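## Task

Place the red-capped bottle upright on the wall ledge marked with a blue label strip, and get every other bottle onto its own ledge as well. Each bottle's entire base must rest on its ledge, and nothing may depend on the robot to stay there at the end. Finish by releasing the bottles and moving the grippers away.

## Robot and tools

ROBOT. Two six-joint arms, left_arm and right_arm, each ending in a two-finger gripper. The names are labels, not image sides. The fingers point along the gripper's +z axis and close along its y axis. The reported hand point sits between the pads, about 1 cm short of the fingertips.

FRAME. One world frame for all poses: origin at table-top height, midway between the arms, roughly 5-10 cm behind the near table edge; +x runs out over the table, +z up, and left_arm sits on the +y side. Printed hand positions get less accurate at long reach.

THE ROW. Every motion command is one row of 14 numbers, each in [-1, 1], always covering both arms: left_arm's six joint values then its opening, then right_arm's six joint values then its opening. Joint order within each arm is: elbow, waist, shoulder, wrist roll, wrist yaw, wrist pitch. Joint values are scaled offsets, not poses: 1.0 equals 1.202 rad for waist, 1.258 shoulder, 1.238 elbow, 2.073 wrist pitch, 2.022 wrist yaw and wrist roll. Waist, shoulder and wrist roll have signs flipped relative to the URDF, both in commands and in all reported numbers. URDF ranges: waist -2.618 to 3.054, shoulder 0.000 to 3.142, elbow 0.000 to 3.142, wrist pitch and wrist yaw -1.571 to 1.571, wrist roll -2.094 to 2.094; in your signs waist becomes -3.054 to 2.618 and shoulder -3.142 to 0.000. Real ends may differ by 0.036 rad. The opening number is absolute: +1 fully open, -1 closed; in between, fingers go to where grip_measured would read that value.

execute_actions(actions). A list of up to 15 actions; each action is a table of up to 15 rows, one row per 1/30 s control step, and a short table repeats its final row until the 15 steps (0.5 s) are used. Joint offsets in every row of an action are measured from the angles at that action's start (for a call's first action, the last reported angles), not from the previous row. An action asking any joint more than 0.036 rad beyond its range is refused for both arms; if the first action is malformed or fails that test, the whole call does nothing. An empty list just reports state and images.

move(target, speed, blocking). target is one 14-number row whose offsets count from the Joint positions in the latest result that printed them. All joints travel proportionally, so grippers trace curves; duration is 0.5-10 s, and targets not reached within 10 s are abandoned. speed (0.01-2 rad/s, default 0.5) caps the joint with the longest path. It does not avoid obstacles or the other arm. Finger openings are applied immediately. With blocking=false you get a result after 0.5 s; until some result shows the move ended, other actions and moves are refused, so use wait or stop. The extra 'move:' line gives the ending (done, off_target, moving, held, fault), limits=held or limits=none, and each arm's joint farthest from target. Faster moves and targets set deeper past contact press harder.

wait(seconds): 0 to 10; arms keep their last command; returns early if a running move ends. stop(): brakes a running move; needs stopping room; fingers continue. zoom_image(camera, region): region [x0, y0, x1, y1] in pixels of that camera's latest image, at most 504x504. finished_scene(scene): 1 or 2, ends the scene for good and reports success; the next scene's task comes with it.

CAMERAS. cam_head_left and cam_head_right (896x504, fixed, looking down over the table) and cam_left_wrist and cam_right_wrist (504x504 fisheye on the hands). Calibration matrices were supplied; they are approximate, off by a few degrees and millimetres.

RESULTS. The state line shows each gripper's position (m) and quaternion wxyz. Joint positions and Joint velocities list each arm's joints in the order above (rad, rad/s) plus the pad gap (m; 0.094 when fully open). grip_measured is the opening on the command scale, with a fixed error up to about 1 mm. Joint targets shows what joints are currently driven toward. Action calls also list joint readings at some steps; HELD with an arm name means part of that arm's row was held back. Other lines: 'joint sent to its limit' (its absence does not prove more room), 'joint command not followed' (a clearance check altered targets), FAULT, MOTOR HOT, and joint torques, which are noisy, offset and nonzero even in free air.

MOTION LIMITS. Each joint's target stays within a fixed lead of its measured angle (waist 0.202, shoulder 0.258, elbow 0.238, wrist pitch 0.573, wrist yaw and roll 0.522 rad), and targets are scaled back if they would put the gripper over 70 mm from where it is, so large changes need several actions; an unfinished motion may need recommanding. Arms sag under zero offsets: in a reply's first call command back to the wanted angles, then zeros, topping up any shortfall.

GRIPPING. To hold, command about 0.03 below grip_measured; less means a lighter grip. Pads push at most about 50-62 N, less on thin parts, with a brief spike on first contact. Held objects may be tugged and loose ones nudged.

AVOID. Knocking anything off the table fails the scene. Don't drop, slam or shove objects hard. The bar beneath the arm bases and the plate behind it are fixtures up to about 3 cm high with no contact warning. Keep the arms from striking or pressing each other. Holding loads heats motors: warnings from 75 °C, a 10 s arm stop at 90 °C, and at 100 °C the arm goes limp and falls.

Each tool is called after "Emit:" as a command line: name --argument value for each argument, lists and objects as JSON in quotes; but a table of rows of numbers goes row by row, as --pt "numbers of a row", without its own name.

## Session

Emit:
execute_actions --actions '[]'

Scene clock: 0.00 s.
left_arm: end_effector_position=(+0.3712, +0.3129, +0.4113) grip_measured=+1.000 end_effector_quat_wxyz=(+0.721, +0.003, +0.692, +0.018) | right_arm: end_effector_position=(+0.3649, -0.3531, +0.3990) grip_measured=+1.000 end_effector_quat_wxyz=(+0.713, +0.028, +0.700, -0.004)
Joint names: [elbow, waist, shoulder, wrist roll, wrist yaw, wrist pitch]
Joint positions: left_arm=[ 1.06   0.016 -1.038 -0.009 -0.005  0.003  0.094] | right_arm=[ 1.046  0.014 -1.052  0.007 -0.004 -0.006  0.094]
Joint velocities: left_arm=[-0.027 -0.002 -0.002  0.007 -0.022 -0.007  0.   ] | right_arm=[-0.002  0.002 -0.007  0.022 -0.022  0.022  0.   ]
Joint torques (N m, as the arm reports them, + toward a larger Joint positions number): no reading
Motor temperatures (°C, as the motors report them): left_arm=[33 29 30 31 28 38] | right_arm=[35 32 31 31 29 38]
Joint targets: left_arm=[1.069 0.015 -1.033 -0.009 -0.006 0.001] | right_arm=[1.062 0.012 -1.046 0.008 -0.007 0.010]

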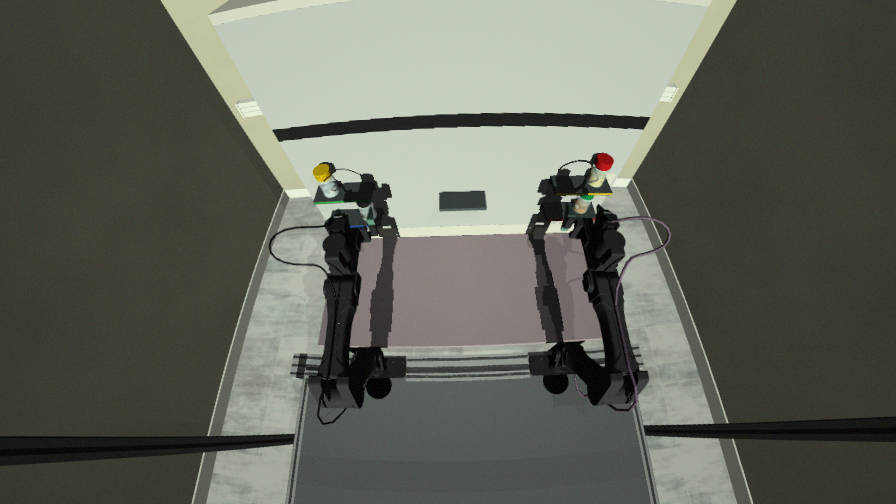

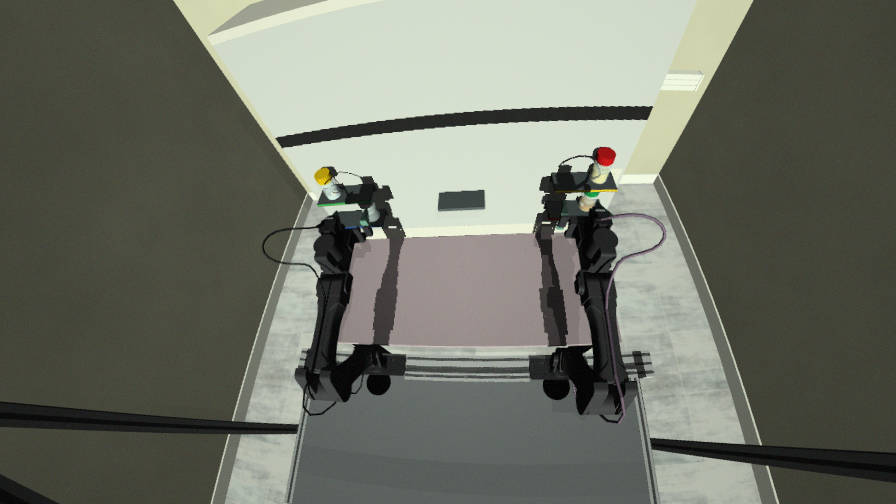

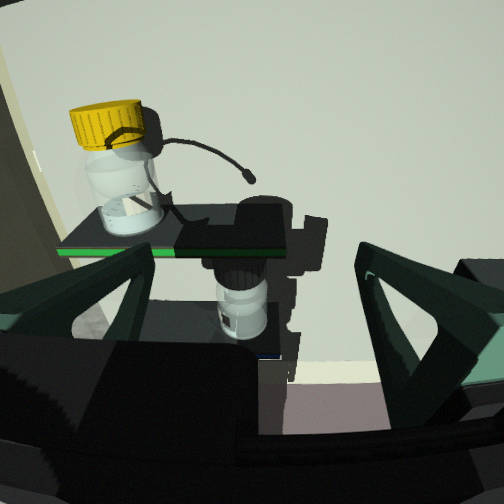

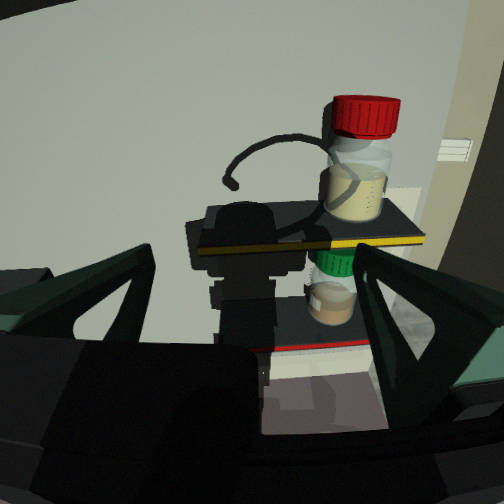

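Emit:
move --target '[-0.347,-0.138,0.087,0,0,0.155,1, 0.149,0.159,-0.153,0,0,0.034,1]' --speed 0.5

Scene clock: 13.80 s.
left_arm: end_effector_position=(+0.3568, +0.3708, +0.3085) grip_measured=+1.000 end_effector_quat_wxyz=(+0.709, -0.052, +0.700, +0.071) | right_arm: end_effector_position=(+0.4011, -0.4345, +0.4080) grip_measured=+1.000 end_effector_quat_wxyz=(+0.708, +0.095, +0.696, -0.068)
Joint names: [elbow, waist, shoulder, wrist roll, wrist yaw, wrist pitch]
Joint positions: left_arm=[ 0.639 -0.137 -0.954 -0.009 -0.005  0.309  0.094] | right_arm=[ 1.193  0.199 -1.241  0.007 -0.004  0.04   0.094]
Joint velocities: left_arm=[-0.002 -0.022 -0.002 -0.051 -0.022  0.051  0.   ] | right_arm=[ 0.002  0.007 -0.007  0.022  0.051 -0.022  0.   ]
Joint torques (N m, as the arm reports them, + toward a larger Joint positions number): left_arm=[ 6.07 -1.1   4.12  0.   -0.01  1.86] | right_arm=[9.29 0.45 3.84 0.   0.03 2.15]
Motor temperatures (°C, as the motors report them): left_arm=[35 29 30 31 28 40] | right_arm=[37 32 31 31 29 41]
Joint targets: left_arm=[0.630 -0.149 -0.928 -0.009 -0.005 0.324] | right_arm=[1.230 0.205 -1.245 0.007 -0.004 0.065]
move: off_target (left_arm, right_arm); limits=none; left_arm: farthest joint: the shoulder, 0.025 radians from its target (0.109 radians at the start); right_arm: farthest joint: the elbow, 0.037 radians from its target (0.184 radians at the start)
camera_calibration (this result's frames):
cam_left_wrist: T_world_to_cam=[[0.167916, -0.984647, -0.0477012, 0.319055], [-0.563956, -0.0562606, -0.823886, 0.483049], [0.808553, 0.165245, -0.564744, -0.0446923], [0, 0, 0, 1]] pos_world=[0.25498, 0.348718, 0.387957]
cam_right_wrist: T_world_to_cam=[[-0.231561, -0.971914, -0.0419786, -0.311342], [-0.54159, 0.164641, -0.824363, 0.631907], [0.808121, -0.168155, -0.564503, -0.0455449], [0, 0, 0, 1]] pos_world=[0.306946, -0.414294, 0.482141]

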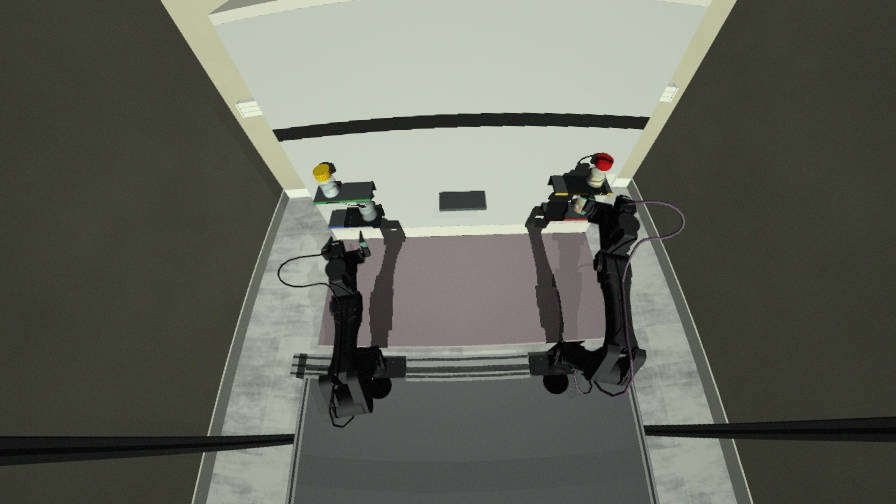

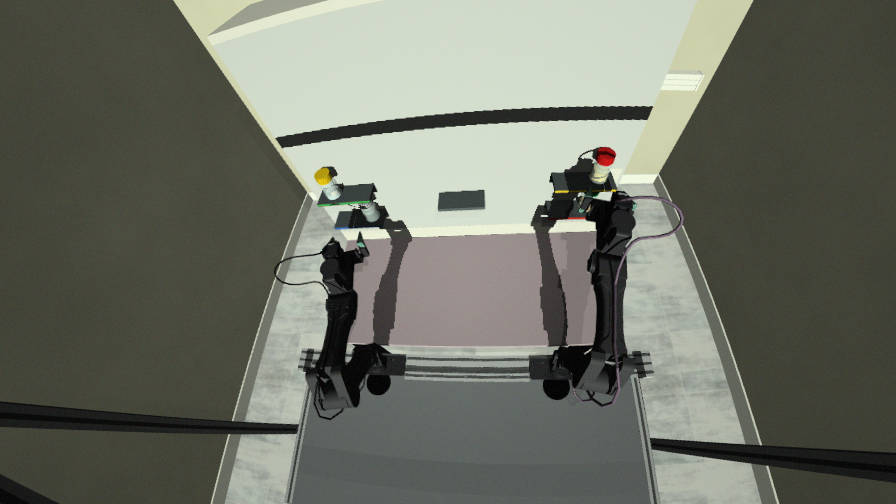

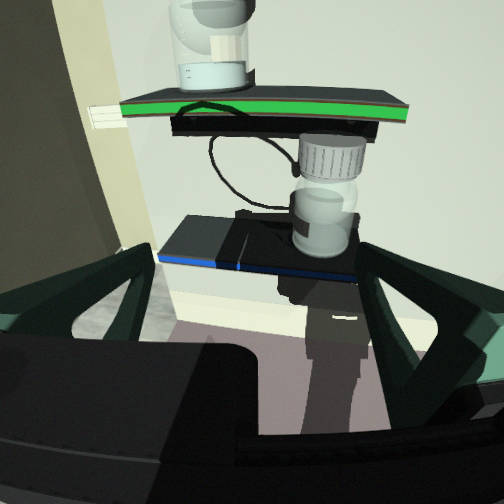

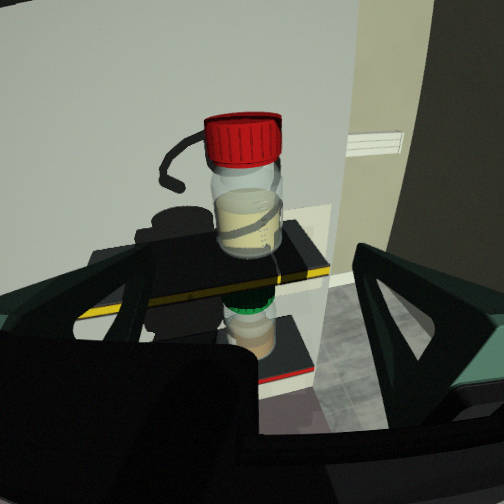

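Emit:
move --target '[0,0,0,0,0,0,1, 0.213,0,-0.221,0,0,0.039,1]' --speed 0.35

Scene clock: 37.67 s.
left_arm: end_effector_position=(+0.3568, +0.3708, +0.3087) grip_measured=+1.000 end_effector_quat_wxyz=(+0.709, -0.052, +0.700, +0.071) | right_arm: end_effector_position=(+0.4740, -0.4520, +0.4098) grip_measured=+1.000 end_effector_quat_wxyz=(+0.709, +0.095, +0.696, -0.068)
Joint names: [elbow, waist, shoulder, wrist roll, wrist yaw, wrist pitch]
Joint positions: left_arm=[ 0.639 -0.137 -0.954 -0.009 -0.005  0.31   0.094] | right_arm=[ 1.419  0.199 -1.522  0.007 -0.004  0.095  0.094]
Joint velocities: left_arm=[-0.002  0.007  0.012  0.051 -0.022 -0.022  0.   ] | right_arm=[ 0.012  0.007  0.007 -0.051 -0.022  0.051  0.   ]
Joint torques (N m, as the arm reports them, + toward a larger Joint positions number): left_arm=[ 6.7   0.01  2.08  0.   -0.01  1.73] | right_arm=[9.4  0.04 7.42 0.01 0.03 2.17]
Motor temperatures (°C, as the motors report them): left_arm=[36 29 31 31 28 42] | right_arm=[40 32 31 31 29 42]
Joint targets: left_arm=[0.639 -0.137 -0.954 -0.009 -0.005 0.309] | right_arm=[1.457 0.199 -1.519 0.007 -0.004 0.121]
move: off_target (right_arm); limits=none; left_arm: farthest joint: the wrist pitch, 0.001 radians from its target (0.001 radians at the start); right_arm: farthest joint: the elbow, 0.037 radians from its target (0.263 radians at the start)
camera_calibration (this result's frames):
cam_left_wrist: T_world_to_cam=[[0.167939, -0.984643, -0.0477021, 0.319051], [-0.563337, -0.056147, -0.824317, 0.483074], [0.808979, 0.165307, -0.564115, -0.0449526], [0, 0, 0, 1]] pos_world=[0.254918, 0.348705, 0.388067]
cam_right_wrist: T_world_to_cam=[[-0.231563, -0.971914, -0.0419784, -0.311386], [-0.541281, 0.164577, -0.824578, 0.675644], [0.808327, -0.168219, -0.564189, -0.106604], [0, 0, 0, 1]] pos_world=[0.379779, -0.431769, 0.483905]

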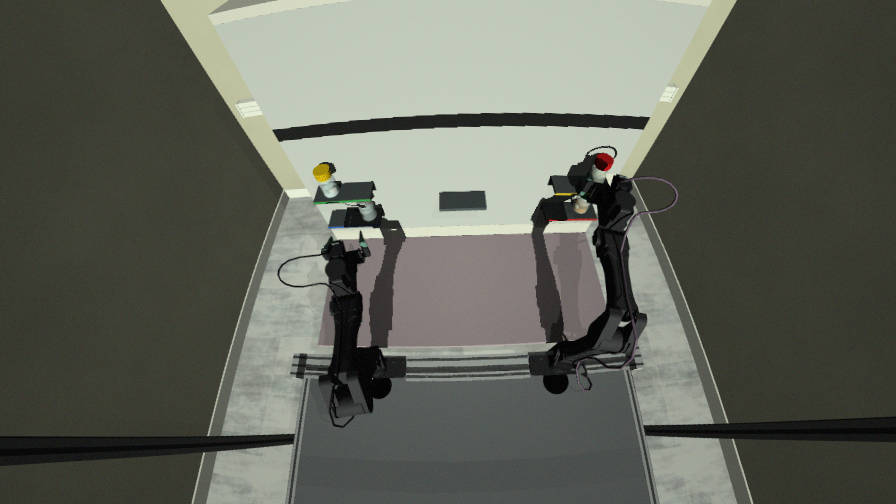

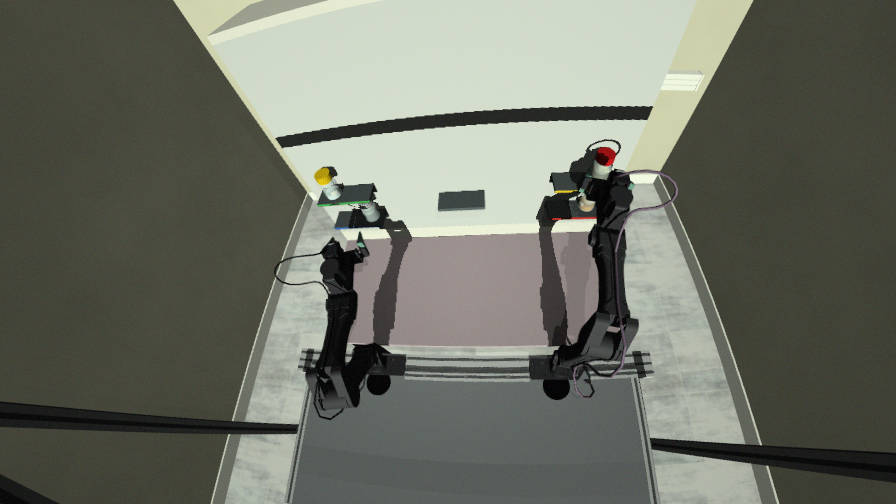

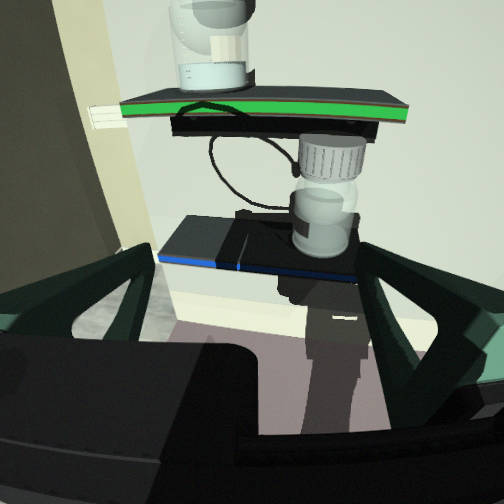

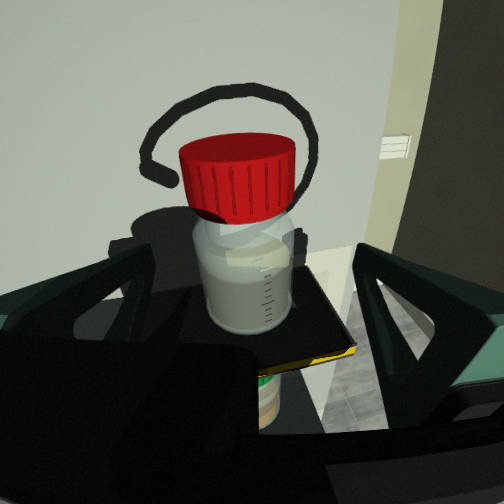

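Emit:
move --target '[0,0,0,0,0,0,1, 0.072,0,-0.06,0,0,0.023,1]' --speed 0.15

Scene clock: 43.63 s.
left_arm: end_effector_position=(+0.3568, +0.3708, +0.3087) grip_measured=+1.000 end_effector_quat_wxyz=(+0.709, -0.052, +0.700, +0.071) | right_arm: end_effector_position=(+0.4937, -0.4565, +0.4061) grip_measured=+1.000 end_effector_quat_wxyz=(+0.709, +0.095, +0.695, -0.069)
Joint names: [elbow, waist, shoulder, wrist roll, wrist yaw, wrist pitch]
Joint positions: left_arm=[ 0.639 -0.137 -0.954 -0.009 -0.005  0.31   0.094] | right_arm=[ 1.473  0.199 -1.596  0.007 -0.004  0.118  0.094]
Joint velocities: left_arm=[ 0.002  0.007  0.007  0.051  0.007 -0.066  0.   ] | right_arm=[ 0.012  0.002  0.012 -0.037 -0.051  0.022  0.   ]
Joint torques (N m, as the arm reports them, + toward a larger Joint positions number): left_arm=[ 6.71  0.    2.08  0.   -0.01  1.73] | right_arm=[ 9.24 -0.04  7.73  0.01  0.01  2.21]
Motor temperatures (°C, as the motors report them): left_arm=[36 29 31 31 28 43] | right_arm=[40 32 32 31 29 42]
Joint targets: left_arm=[0.639 -0.137 -0.954 -0.009 -0.005 0.310] | right_arm=[1.508 0.199 -1.598 0.007 -0.004 0.143]
move: off_target (right_arm); limits=none; left_arm: farthest joint: the waist, 0.000 radians from its target (0.000 radians at the start); right_arm: farthest joint: the elbow, 0.035 radians from its target (0.089 radians at the start)
camera_calibration (this result's frames):
cam_left_wrist: T_world_to_cam=[[0.167939, -0.984643, -0.0477021, 0.319051], [-0.563337, -0.056147, -0.824317, 0.483074], [0.808979, 0.165307, -0.564115, -0.0449526], [0, 0, 0, 1]] pos_world=[0.254918, 0.348705, 0.388067]
cam_right_wrist: T_world_to_cam=[[-0.231573, -0.971911, -0.0419771, -0.311375], [-0.53912, 0.164133, -0.826081, 0.683335], [0.809768, -0.168668, -0.561985, -0.127256], [0, 0, 0, 1]] pos_world=[0.399341, -0.43625, 0.479904]

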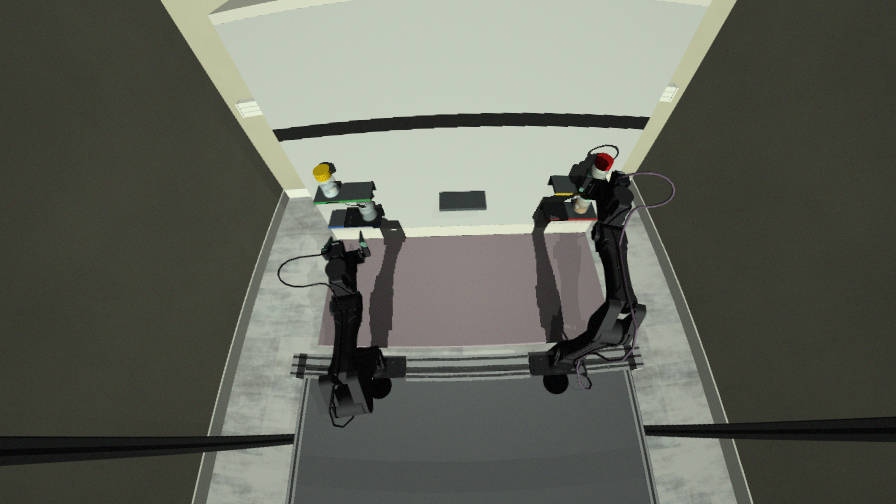

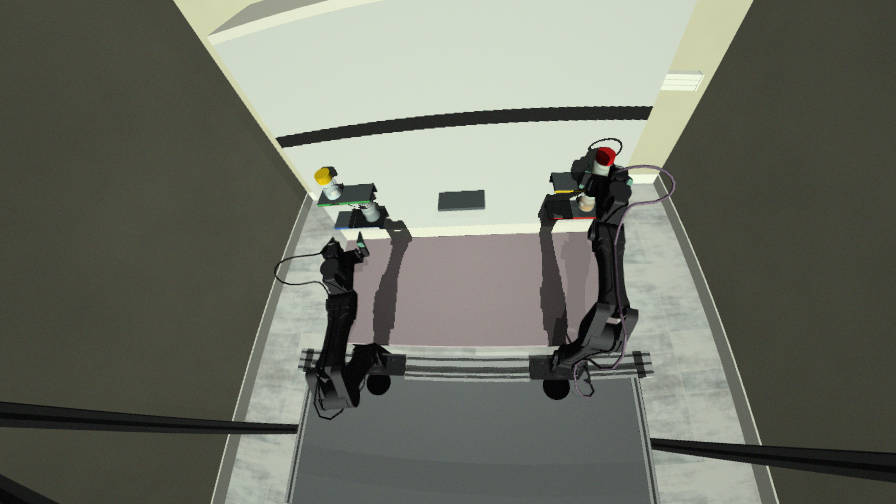

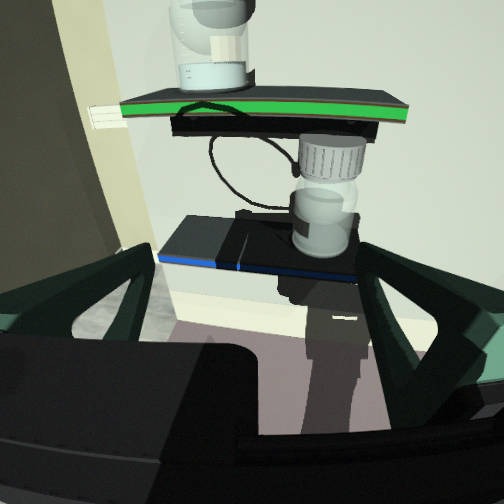

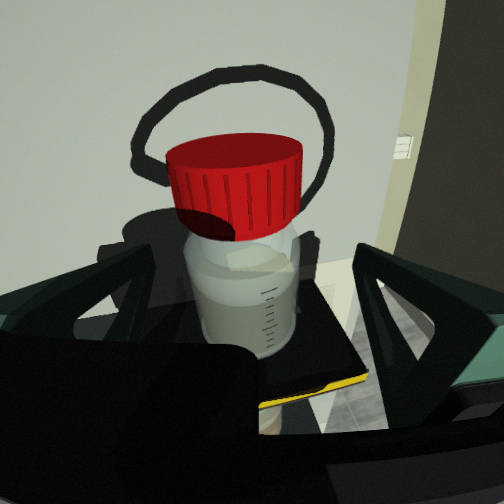

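Emit:
move --target '[0,0,0,0,0,0,1, -0.035,0,0,0,0,0.033,1]' --speed 0.15

Scene clock: 49.63 s.
left_arm: end_effector_position=(+0.3568, +0.3708, +0.3087) grip_measured=+1.000 end_effector_quat_wxyz=(+0.709, -0.052, +0.700, +0.071) | right_arm: end_effector_position=(+0.4950, -0.4564, +0.3964) grip_measured=+1.000 end_effector_quat_wxyz=(+0.710, +0.094, +0.694, -0.069)
Joint names: [elbow, waist, shoulder, wrist roll, wrist yaw, wrist pitch]
Joint positions: left_arm=[ 0.639 -0.137 -0.954 -0.009 -0.005  0.31   0.094] | right_arm=[ 1.432  0.199 -1.596  0.007 -0.004  0.161  0.094]
Joint velocities: left_arm=[ 0.002 -0.012  0.007  0.095  0.066  0.007  0.   ] | right_arm=[-0.022 -0.012 -0.022  0.022 -0.022 -0.007  0.   ]
Joint torques (N m, as the arm reports them, + toward a larger Joint positions number): left_arm=[ 6.71  0.    2.07  0.   -0.01  1.74] | right_arm=[6.15 0.02 7.92 0.   0.03 2.14]
Motor temperatures (°C, as the motors report them): left_arm=[36 29 31 31 28 43] | right_arm=[40 32 33 31 29 43]
Joint targets: left_arm=[0.639 -0.137 -0.954 -0.009 -0.005 0.310] | right_arm=[1.430 0.199 -1.596 0.007 -0.004 0.187]
move: off_target (right_arm); limits=none; left_arm: farthest joint: the waist, 0.000 radians from its target (0.000 radians at the start); right_arm: farthest joint: the wrist pitch, 0.025 radians from its target (0.068 radians at the start)
camera_calibration (this result's frames):
cam_left_wrist: T_world_to_cam=[[0.167939, -0.984643, -0.0477021, 0.319051], [-0.563337, -0.056147, -0.824317, 0.483074], [0.808979, 0.165307, -0.564115, -0.0449526], [0, 0, 0, 1]] pos_world=[0.254918, 0.348705, 0.388067]
cam_right_wrist: T_world_to_cam=[[-0.231583, -0.971909, -0.041976, -0.311331], [-0.537264, 0.16375, -0.827365, 0.675441], [0.810998, -0.169051, -0.560093, -0.13521], [0, 0, 0, 1]] pos_world=[0.400446, -0.436046, 0.470038]

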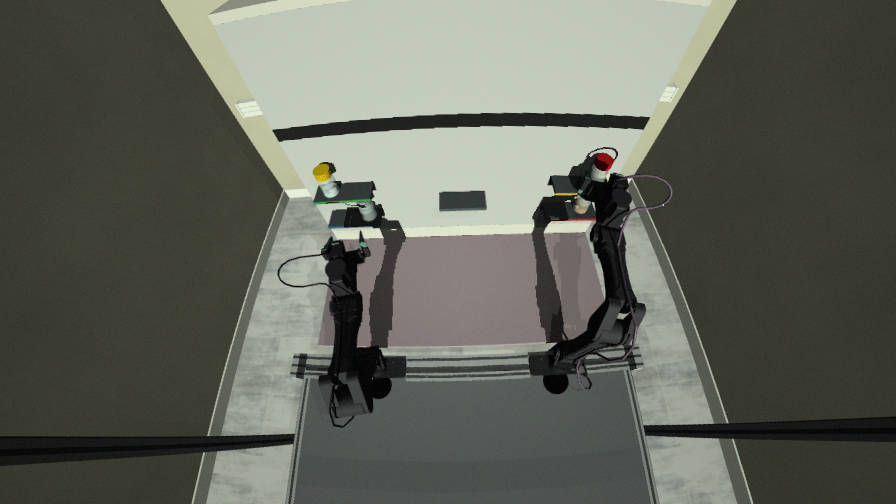

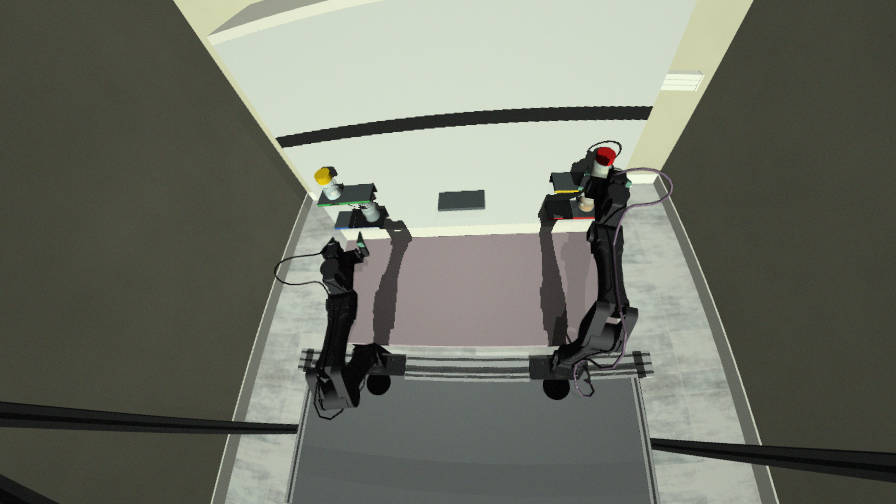

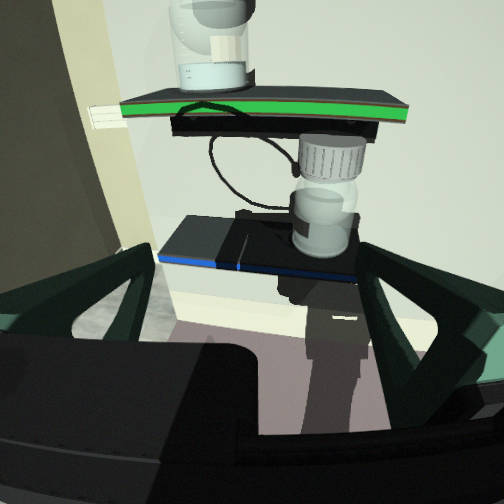

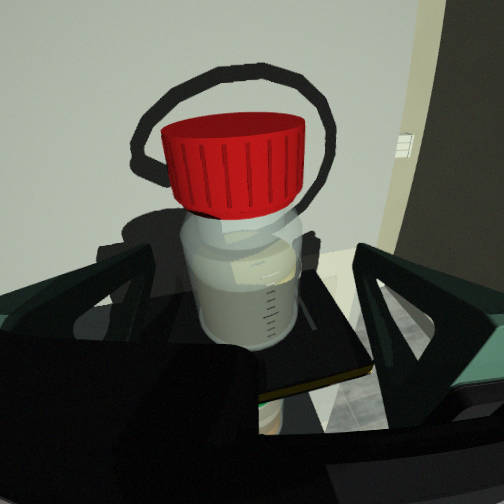

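Good, matches the earlier grasp view. Close.

Emit:
execute_actions --actions '[[[0,0,0,0,0,0,1, 0,0,0,0,0,0.01,0.4]],[[0,0,0,0,0,0,1, 0,0,0,0,0,0,0.0]],[[0,0,0,0,0,0,1, 0,0,0,0,0,0,0.0]]]'

Scene clock: 53.47 s.
left_arm: end_effector_position=(+0.3568, +0.3708, +0.3087) grip_measured=+1.000 end_effector_quat_wxyz=(+0.709, -0.052, +0.700, +0.071) | right_arm: end_effector_position=(+0.4951, -0.4557, +0.3965) grip_measured=+0.110 end_effector_quat_wxyz=(+0.710, +0.093, +0.694, -0.068)
Joint names: [elbow, waist, shoulder, wrist roll, wrist yaw, wrist pitch]
Joint positions: left_arm=[ 0.639 -0.137 -0.954 -0.009 -0.005  0.31   0.094] | right_arm=[ 1.432  0.199 -1.596  0.008 -0.006  0.161  0.052]
Joint velocities: left_arm=[-0.007  0.022  0.012 -0.11   0.066  0.081  0.   ] | right_arm=[-0.022  0.002  0.002 -0.037 -0.022 -0.022  0.001]
Joint torques (N m, as the arm reports them, + toward a larger Joint positions number): left_arm=[ 6.7   0.01  2.07  0.   -0.01  1.74] | right_arm=[ 6.32 -0.01  7.95 -0.01  0.02  1.88]
Motor temperatures (°C, as the motors report them): left_arm=[36 29 30 31 28 43] | right_arm=[40 32 33 31 29 43]
Joint targets: left_arm=[0.639 -0.137 -0.954 -0.009 -0.005 0.310] | right_arm=[1.432 0.199 -1.596 0.008 -0.006 0.161]
Step readings (joint positions; steps 1 to 15: 1st action; 16 to 30: 2nd action; 31 to 45: 3rd action):
0: left_arm=[0.639 -0.137 -0.954 -0.009 -0.005 0.310] | right_arm=[1.432 0.199 -1.596 0.007 -0.004 0.162]
1: left_arm=[0.639 -0.137 -0.954 -0.009 -0.005 0.310] | right_arm=[1.432 0.199 -1.596 0.007 -0.004 0.162]
2: left_arm=[0.639 -0.137 -0.954 -0.009 -0.005 0.310] | right_arm=[1.432 0.199 -1.596 0.007 -0.004 0.162]
4: left_arm=[0.639 -0.137 -0.954 -0.009 -0.005 0.310] | right_arm=[1.432 0.199 -1.596 0.007 -0.004 0.162]
8: left_arm=[0.639 -0.137 -0.954 -0.009 -0.005 0.310] | right_arm=[1.432 0.199 -1.596 0.007 -0.004 0.162]
15: left_arm=[0.639 -0.137 -0.954 -0.009 -0.005 0.310] | right_arm=[1.432 0.199 -1.596 0.007 -0.004 0.162]
16: left_arm=[0.639 -0.137 -0.954 -0.009 -0.005 0.310] | right_arm=[1.432 0.199 -1.596 0.007 -0.007 0.161]
17: left_arm=[0.639 -0.137 -0.954 -0.009 -0.005 0.310] | right_arm=[1.432 0.199 -1.596 0.008 -0.007 0.161]
19: left_arm=[0.639 -0.137 -0.954 -0.009 -0.005 0.310] | right_arm=[1.432 0.199 -1.596 0.008 -0.006 0.161]
23: left_arm=[0.639 -0.137 -0.954 -0.009 -0.005 0.310] | right_arm=[1.432 0.199 -1.596 0.008 -0.006 0.161]
30: left_arm=[0.639 -0.137 -0.954 -0.009 -0.005 0.310] | right_arm=[1.432 0.199 -1.596 0.008 -0.006 0.161]
31: left_arm=[0.639 -0.137 -0.954 -0.009 -0.005 0.310] | right_arm=[1.432 0.199 -1.596 0.008 -0.006 0.161]
32: left_arm=[0.639 -0.137 -0.954 -0.009 -0.005 0.310] | right_arm=[1.432 0.199 -1.596 0.008 -0.006 0.161]
34: left_arm=[0.639 -0.137 -0.954 -0.009 -0.005 0.310] | right_arm=[1.432 0.199 -1.596 0.008 -0.006 0.161]
38: left_arm=[0.639 -0.137 -0.954 -0.009 -0.005 0.310] | right_arm=[1.432 0.199 -1.596 0.008 -0.006 0.161]
45: Joint positions above
camera_calibration (this result's frames):
cam_left_wrist: T_world_to_cam=[[0.167939, -0.984643, -0.0477021, 0.319051], [-0.563337, -0.056147, -0.824317, 0.483074], [0.808979, 0.165307, -0.564115, -0.0449526], [0, 0, 0, 1]] pos_world=[0.254918, 0.348705, 0.388067]
cam_right_wrist: T_world_to_cam=[[-0.228635, -0.972642, -0.0411568, -0.312772], [-0.537799, 0.161432, -0.827473, 0.674693], [0.811479, -0.167055, -0.559995, -0.134574], [0, 0, 0, 1]] pos_world=[0.400543, -0.435613, 0.470057]

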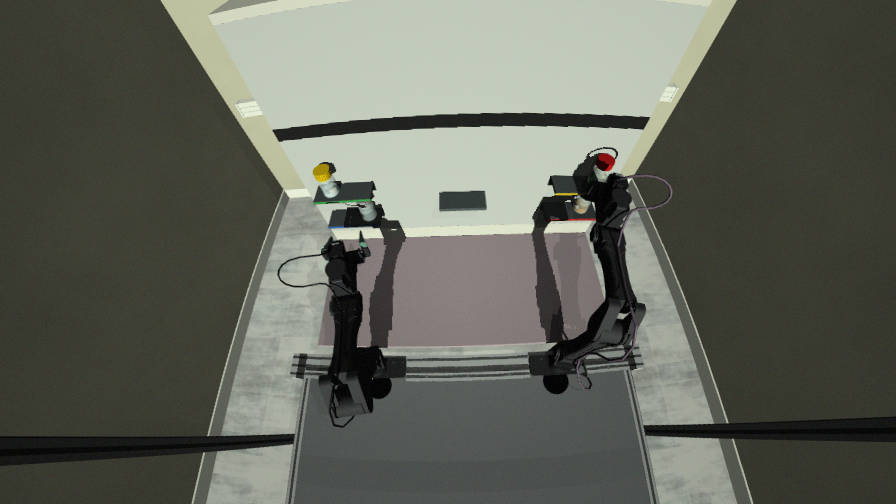

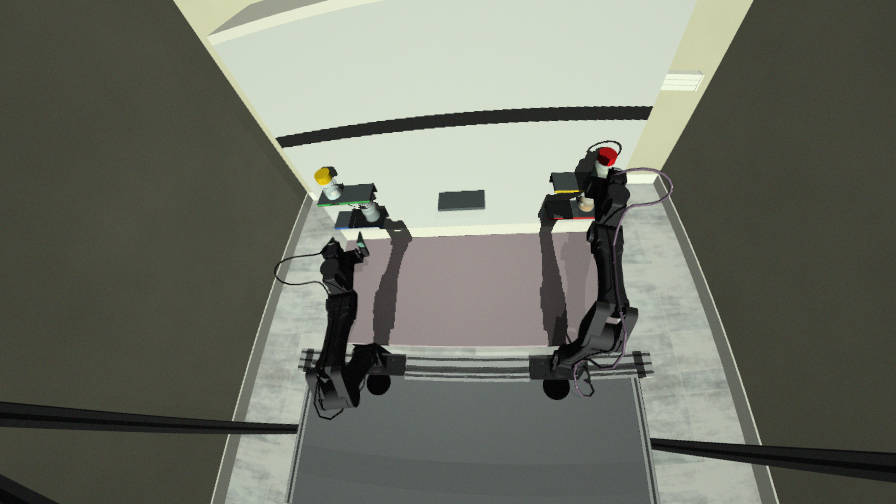

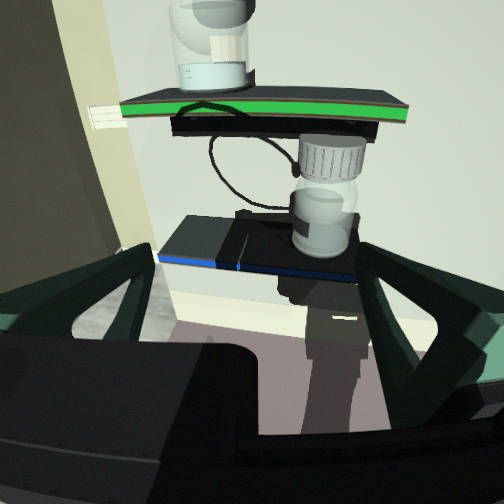

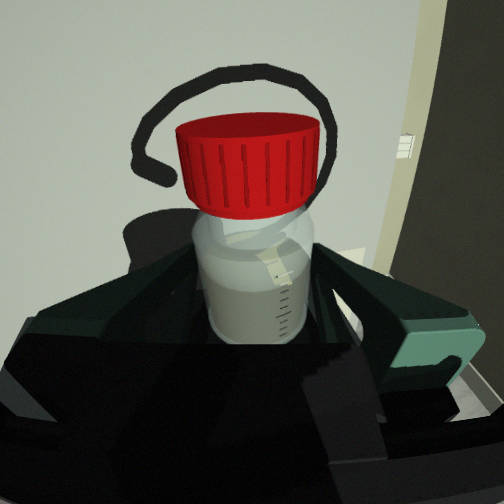

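Emit:
move --target '[0,0,0,0,0,0,1, -0.09,0,0.354,0,0,-0.112,0.075]' --speed 0.4

Scene clock: 66.80 s.
left_arm: end_effector_position=(+0.3568, +0.3708, +0.3087) grip_measured=+1.000 end_effector_quat_wxyz=(+0.709, -0.052, +0.700, +0.071) | right_arm: end_effector_position=(+0.3705, -0.4286, +0.4506) grip_measured=+0.110 end_effector_quat_wxyz=(+0.714, +0.093, +0.691, -0.069)
Joint names: [elbow, waist, shoulder, wrist roll, wrist yaw, wrist pitch]
Joint positions: left_arm=[ 0.639 -0.137 -0.954 -0.009 -0.005  0.31   0.094] | right_arm=[ 1.315  0.199 -1.173  0.008 -0.006 -0.135  0.052]
Joint velocities: left_arm=[ 0.007  0.002  0.007 -0.037  0.037 -0.007  0.   ] | right_arm=[-0.007 -0.002  0.002 -0.022 -0.095  0.007  0.001]
Joint torques (N m, as the arm reports them, + toward a larger Joint positions number): left_arm=[ 6.71  0.01  2.07  0.   -0.01  1.74] | right_arm=[6.35 0.01 5.38 0.   0.02 2.61]
Motor temperatures (°C, as the motors report them): left_arm=[36 29 30 31 28 43] | right_arm=[39 32 34 31 29 42]
Joint targets: left_arm=[0.639 -0.137 -0.954 -0.009 -0.005 0.310] | right_arm=[1.321 0.199 -1.151 0.008 -0.006 -0.071]
move: off_target (right_arm); limits=none; left_arm: farthest joint: the waist, 0.000 radians from its target (0.000 radians at the start); right_arm: farthest joint: the wrist pitch, 0.063 radians from its target (0.233 radians at the start)
camera_calibration (this result's frames):
cam_left_wrist: T_world_to_cam=[[0.167939, -0.984643, -0.0477021, 0.319051], [-0.563337, -0.056147, -0.824317, 0.483074], [0.808979, 0.165307, -0.564115, -0.0449526], [0, 0, 0, 1]] pos_world=[0.254918, 0.348705, 0.388067]
cam_right_wrist: T_world_to_cam=[[-0.228697, -0.972645, -0.040745, -0.312803], [-0.529794, 0.159465, -0.833, 0.646724], [0.81671, -0.168918, -0.551771, -0.0050135], [0, 0, 0, 1]] pos_world=[0.275188, -0.408223, 0.52321]

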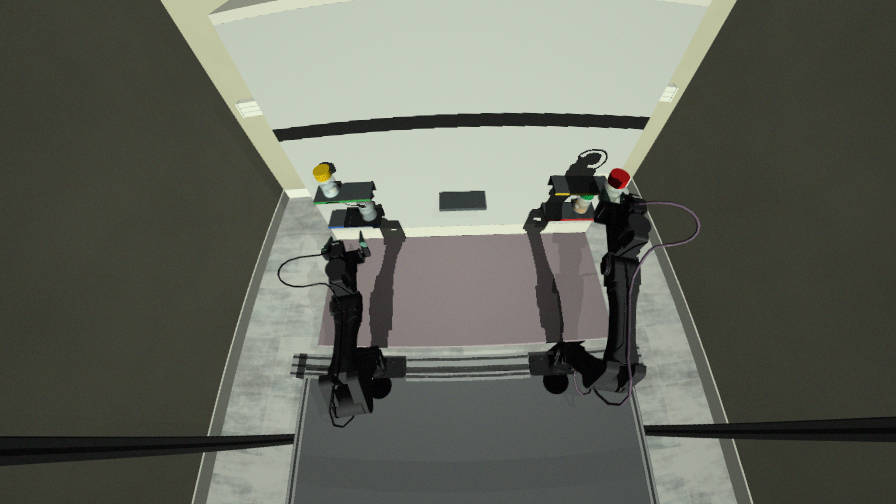

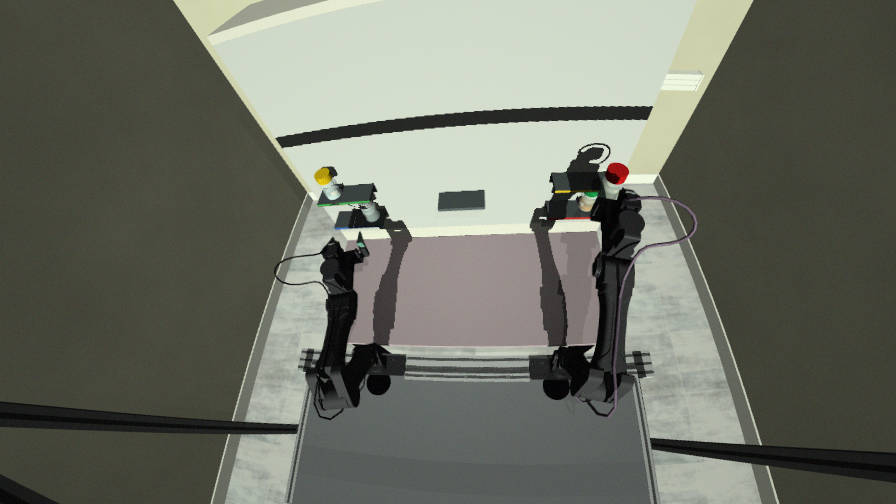

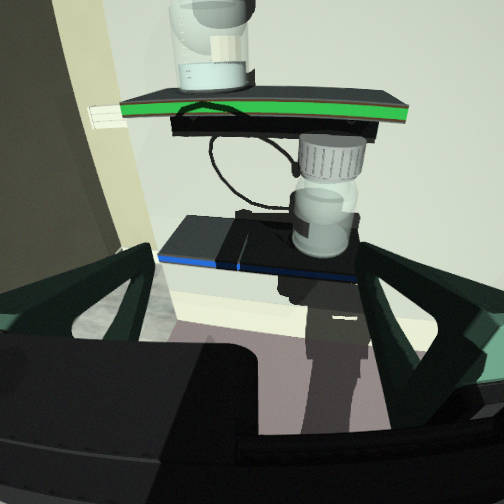

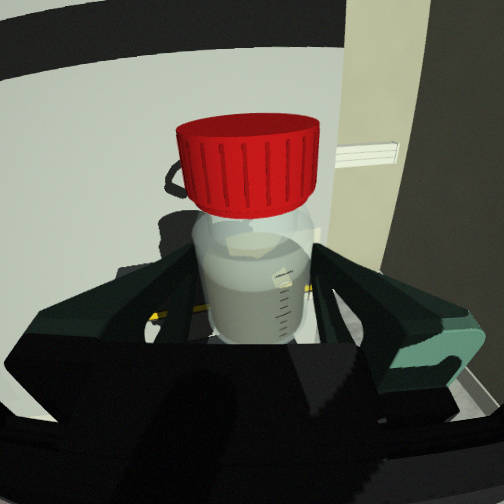

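Emit:
execute_actions --actions '[]'

Scene clock: 88.70 s.
left_arm: end_effector_position=(+0.3568, +0.3708, +0.3087) grip_measured=+1.000 end_effector_quat_wxyz=(+0.709, -0.052, +0.700, +0.071) | right_arm: end_effector_position=(+0.3705, -0.4286, +0.4505) grip_measured=+0.110 end_effector_quat_wxyz=(+0.714, +0.093, +0.691, -0.069)
Joint names: [elbow, waist, shoulder, wrist roll, wrist yaw, wrist pitch]
Joint positions: left_arm=[ 0.639 -0.137 -0.954 -0.009 -0.005  0.31   0.094] | right_arm=[ 1.315  0.199 -1.173  0.008 -0.006 -0.135  0.052]
Joint velocities: left_arm=[-0.007 -0.007  0.007  0.051 -0.037  0.037  0.   ] | right_arm=[-0.002  0.027 -0.002  0.037 -0.066  0.022 -0.001]
Joint torques (N m, as the arm reports them, + toward a larger Joint positions number): left_arm=[ 6.71  0.    2.07 -0.01 -0.01  1.73] | right_arm=[ 6.32 -0.09  5.41  0.02  0.02  2.59]
Motor temperatures (°C, as the motors report them): left_arm=[37 29 30 31 28 43] | right_arm=[39 32 33 31 29 45]
Joint targets: left_arm=[0.639 -0.137 -0.954 -0.009 -0.005 0.310] | right_arm=[1.321 0.199 -1.151 0.008 -0.006 -0.071]
camera_calibration (this result's frames):
cam_left_wrist: T_world_to_cam=[[0.167939, -0.984643, -0.0477021, 0.319051], [-0.563337, -0.056147, -0.824317, 0.483074], [0.808979, 0.165307, -0.564115, -0.0449526], [0, 0, 0, 1]] pos_world=[0.254918, 0.348705, 0.388067]
cam_right_wrist: T_world_to_cam=[[-0.228695, -0.972645, -0.0407462, -0.312803], [-0.530106, 0.159529, -0.832789, 0.646695], [0.816509, -0.168855, -0.552088, -0.00482318], [0, 0, 0, 1]] pos_world=[0.275218, -0.408227, 0.523152]

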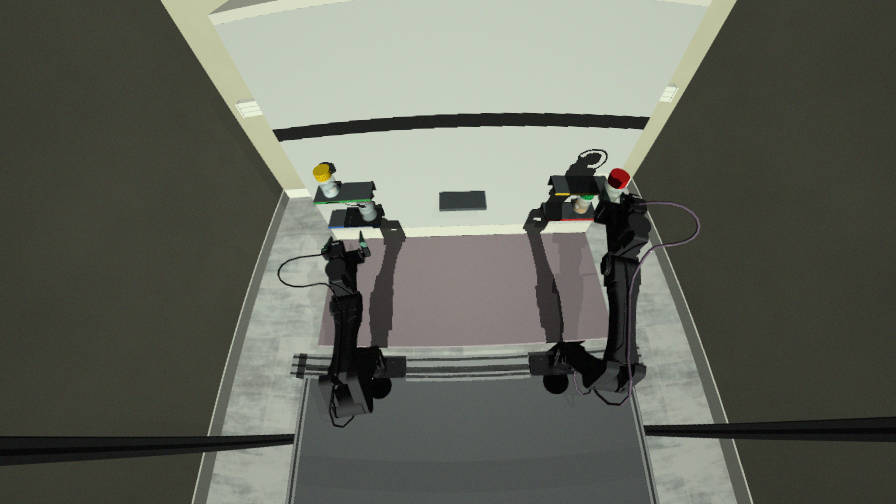

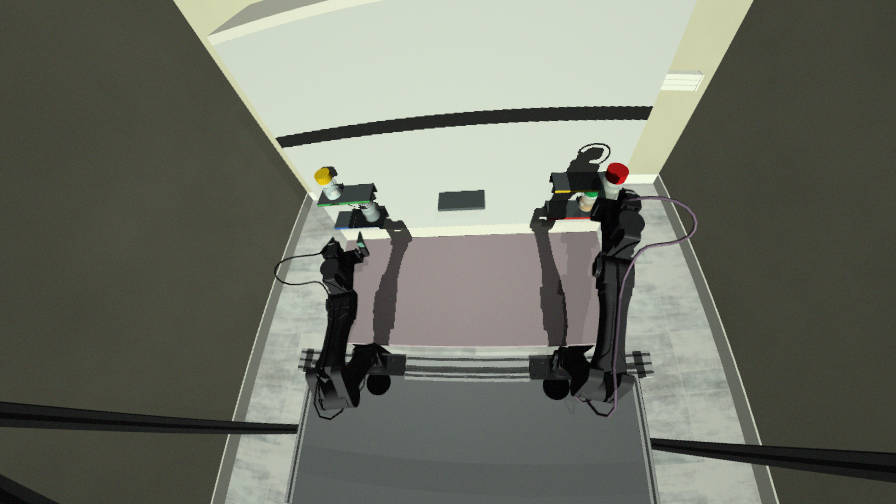

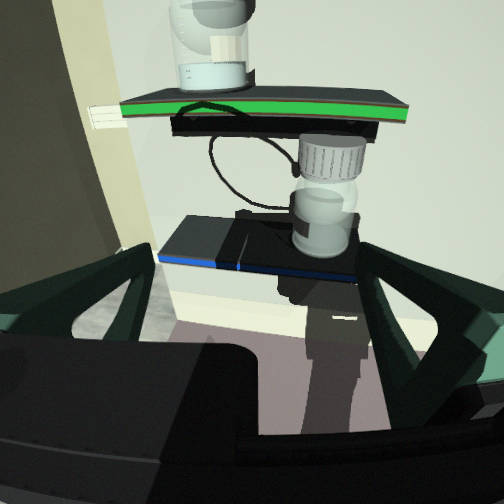

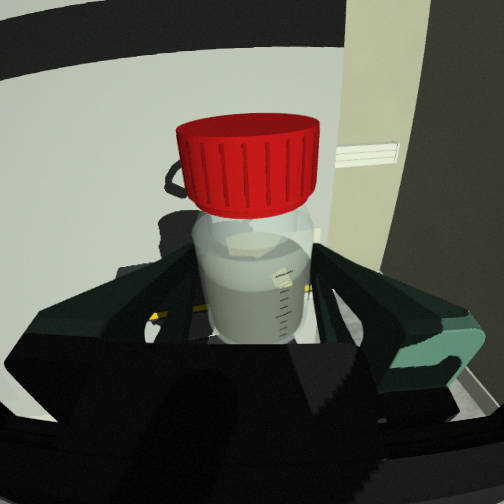

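Emit:
move --target '[0.5,0.49,0.04,0,0,-0.365,1, 0.02,-0.67,0.02,0,0,0.033,0.075]' --speed 0.6

Scene clock: 98.40 s.
left_arm: end_effector_position=(+0.2891, +0.1786, +0.4212) grip_measured=+1.000 end_effector_quat_wxyz=(+0.656, +0.161, +0.728, -0.121) | right_arm: end_effector_position=(+0.3185, -0.1210, +0.4536) grip_measured=+0.110 end_effector_quat_wxyz=(+0.689, -0.193, +0.668, +0.206)
Joint names: [elbow, waist, shoulder, wrist roll, wrist yaw, wrist pitch]
Joint positions: left_arm=[ 1.231  0.441 -0.919 -0.009 -0.005 -0.43   0.094] | right_arm=[ 1.306 -0.599 -1.174  0.008 -0.008 -0.148  0.052]
Joint velocities: left_arm=[ 0.012  0.002 -0.012  0.007  0.022 -0.007  0.   ] | right_arm=[-0.002 -0.002  0.002 -0.007  0.007  0.007 -0.   ]
Joint torques (N m, as the arm reports them, + toward a larger Joint positions number): left_arm=[ 7.84  0.96  2.26  0.   -0.01  1.59] | right_arm=[ 8.72 -0.57  5.75  0.01  0.06  2.8 ]
Motor temperatures (°C, as the motors report them): left_arm=[37 29 30 31 28 43] | right_arm=[39 32 33 31 29 46]
Joint targets: left_arm=[1.258 0.452 -0.904 -0.009 -0.005 -0.447] | right_arm=[1.340 -0.607 -1.148 0.008 -0.006 -0.067]
move: off_target (left_arm, right_arm); limits=none; left_arm: farthest joint: the elbow, 0.027 radians from its target (0.619 radians at the start); right_arm: farthest joint: the wrist pitch, 0.081 radians from its target (0.068 radians at the start)
camera_calibration (this result's frames):
cam_left_wrist: T_world_to_cam=[[-0.400711, -0.914526, -0.0554223, 0.301691], [-0.591689, 0.304493, -0.74645, 0.437787], [0.699524, -0.266318, -0.663129, 0.255519], [0, 0, 0, 1]] pos_world=[0.201183, 0.210651, 0.512949]
cam_right_wrist: T_world_to_cam=[[0.538683, -0.842427, -0.0117331, -0.267217], [-0.467384, -0.28722, -0.836096, 0.500195], [0.70098, 0.455874, -0.548458, 0.202], [0, 0, 0, 1]] pos_world=[0.23613, -0.173531, 0.525865]

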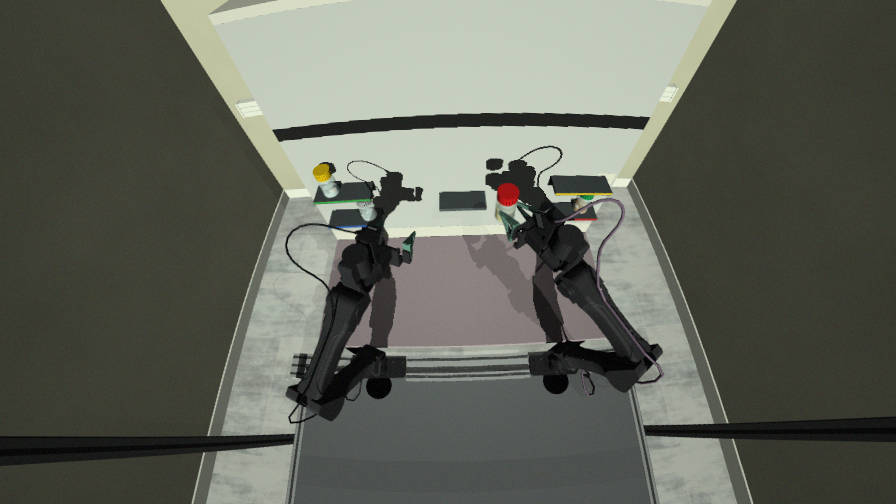

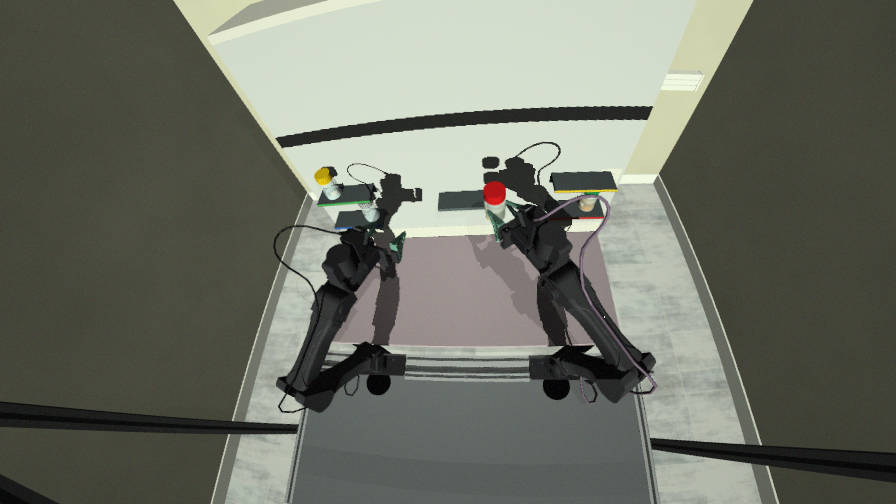

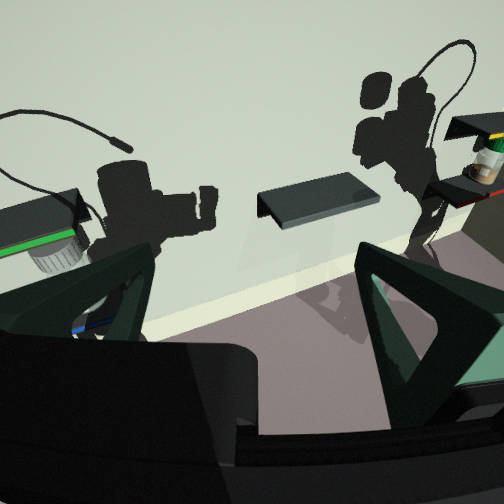

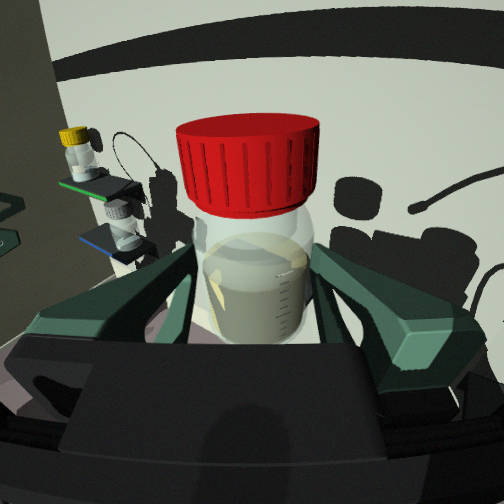

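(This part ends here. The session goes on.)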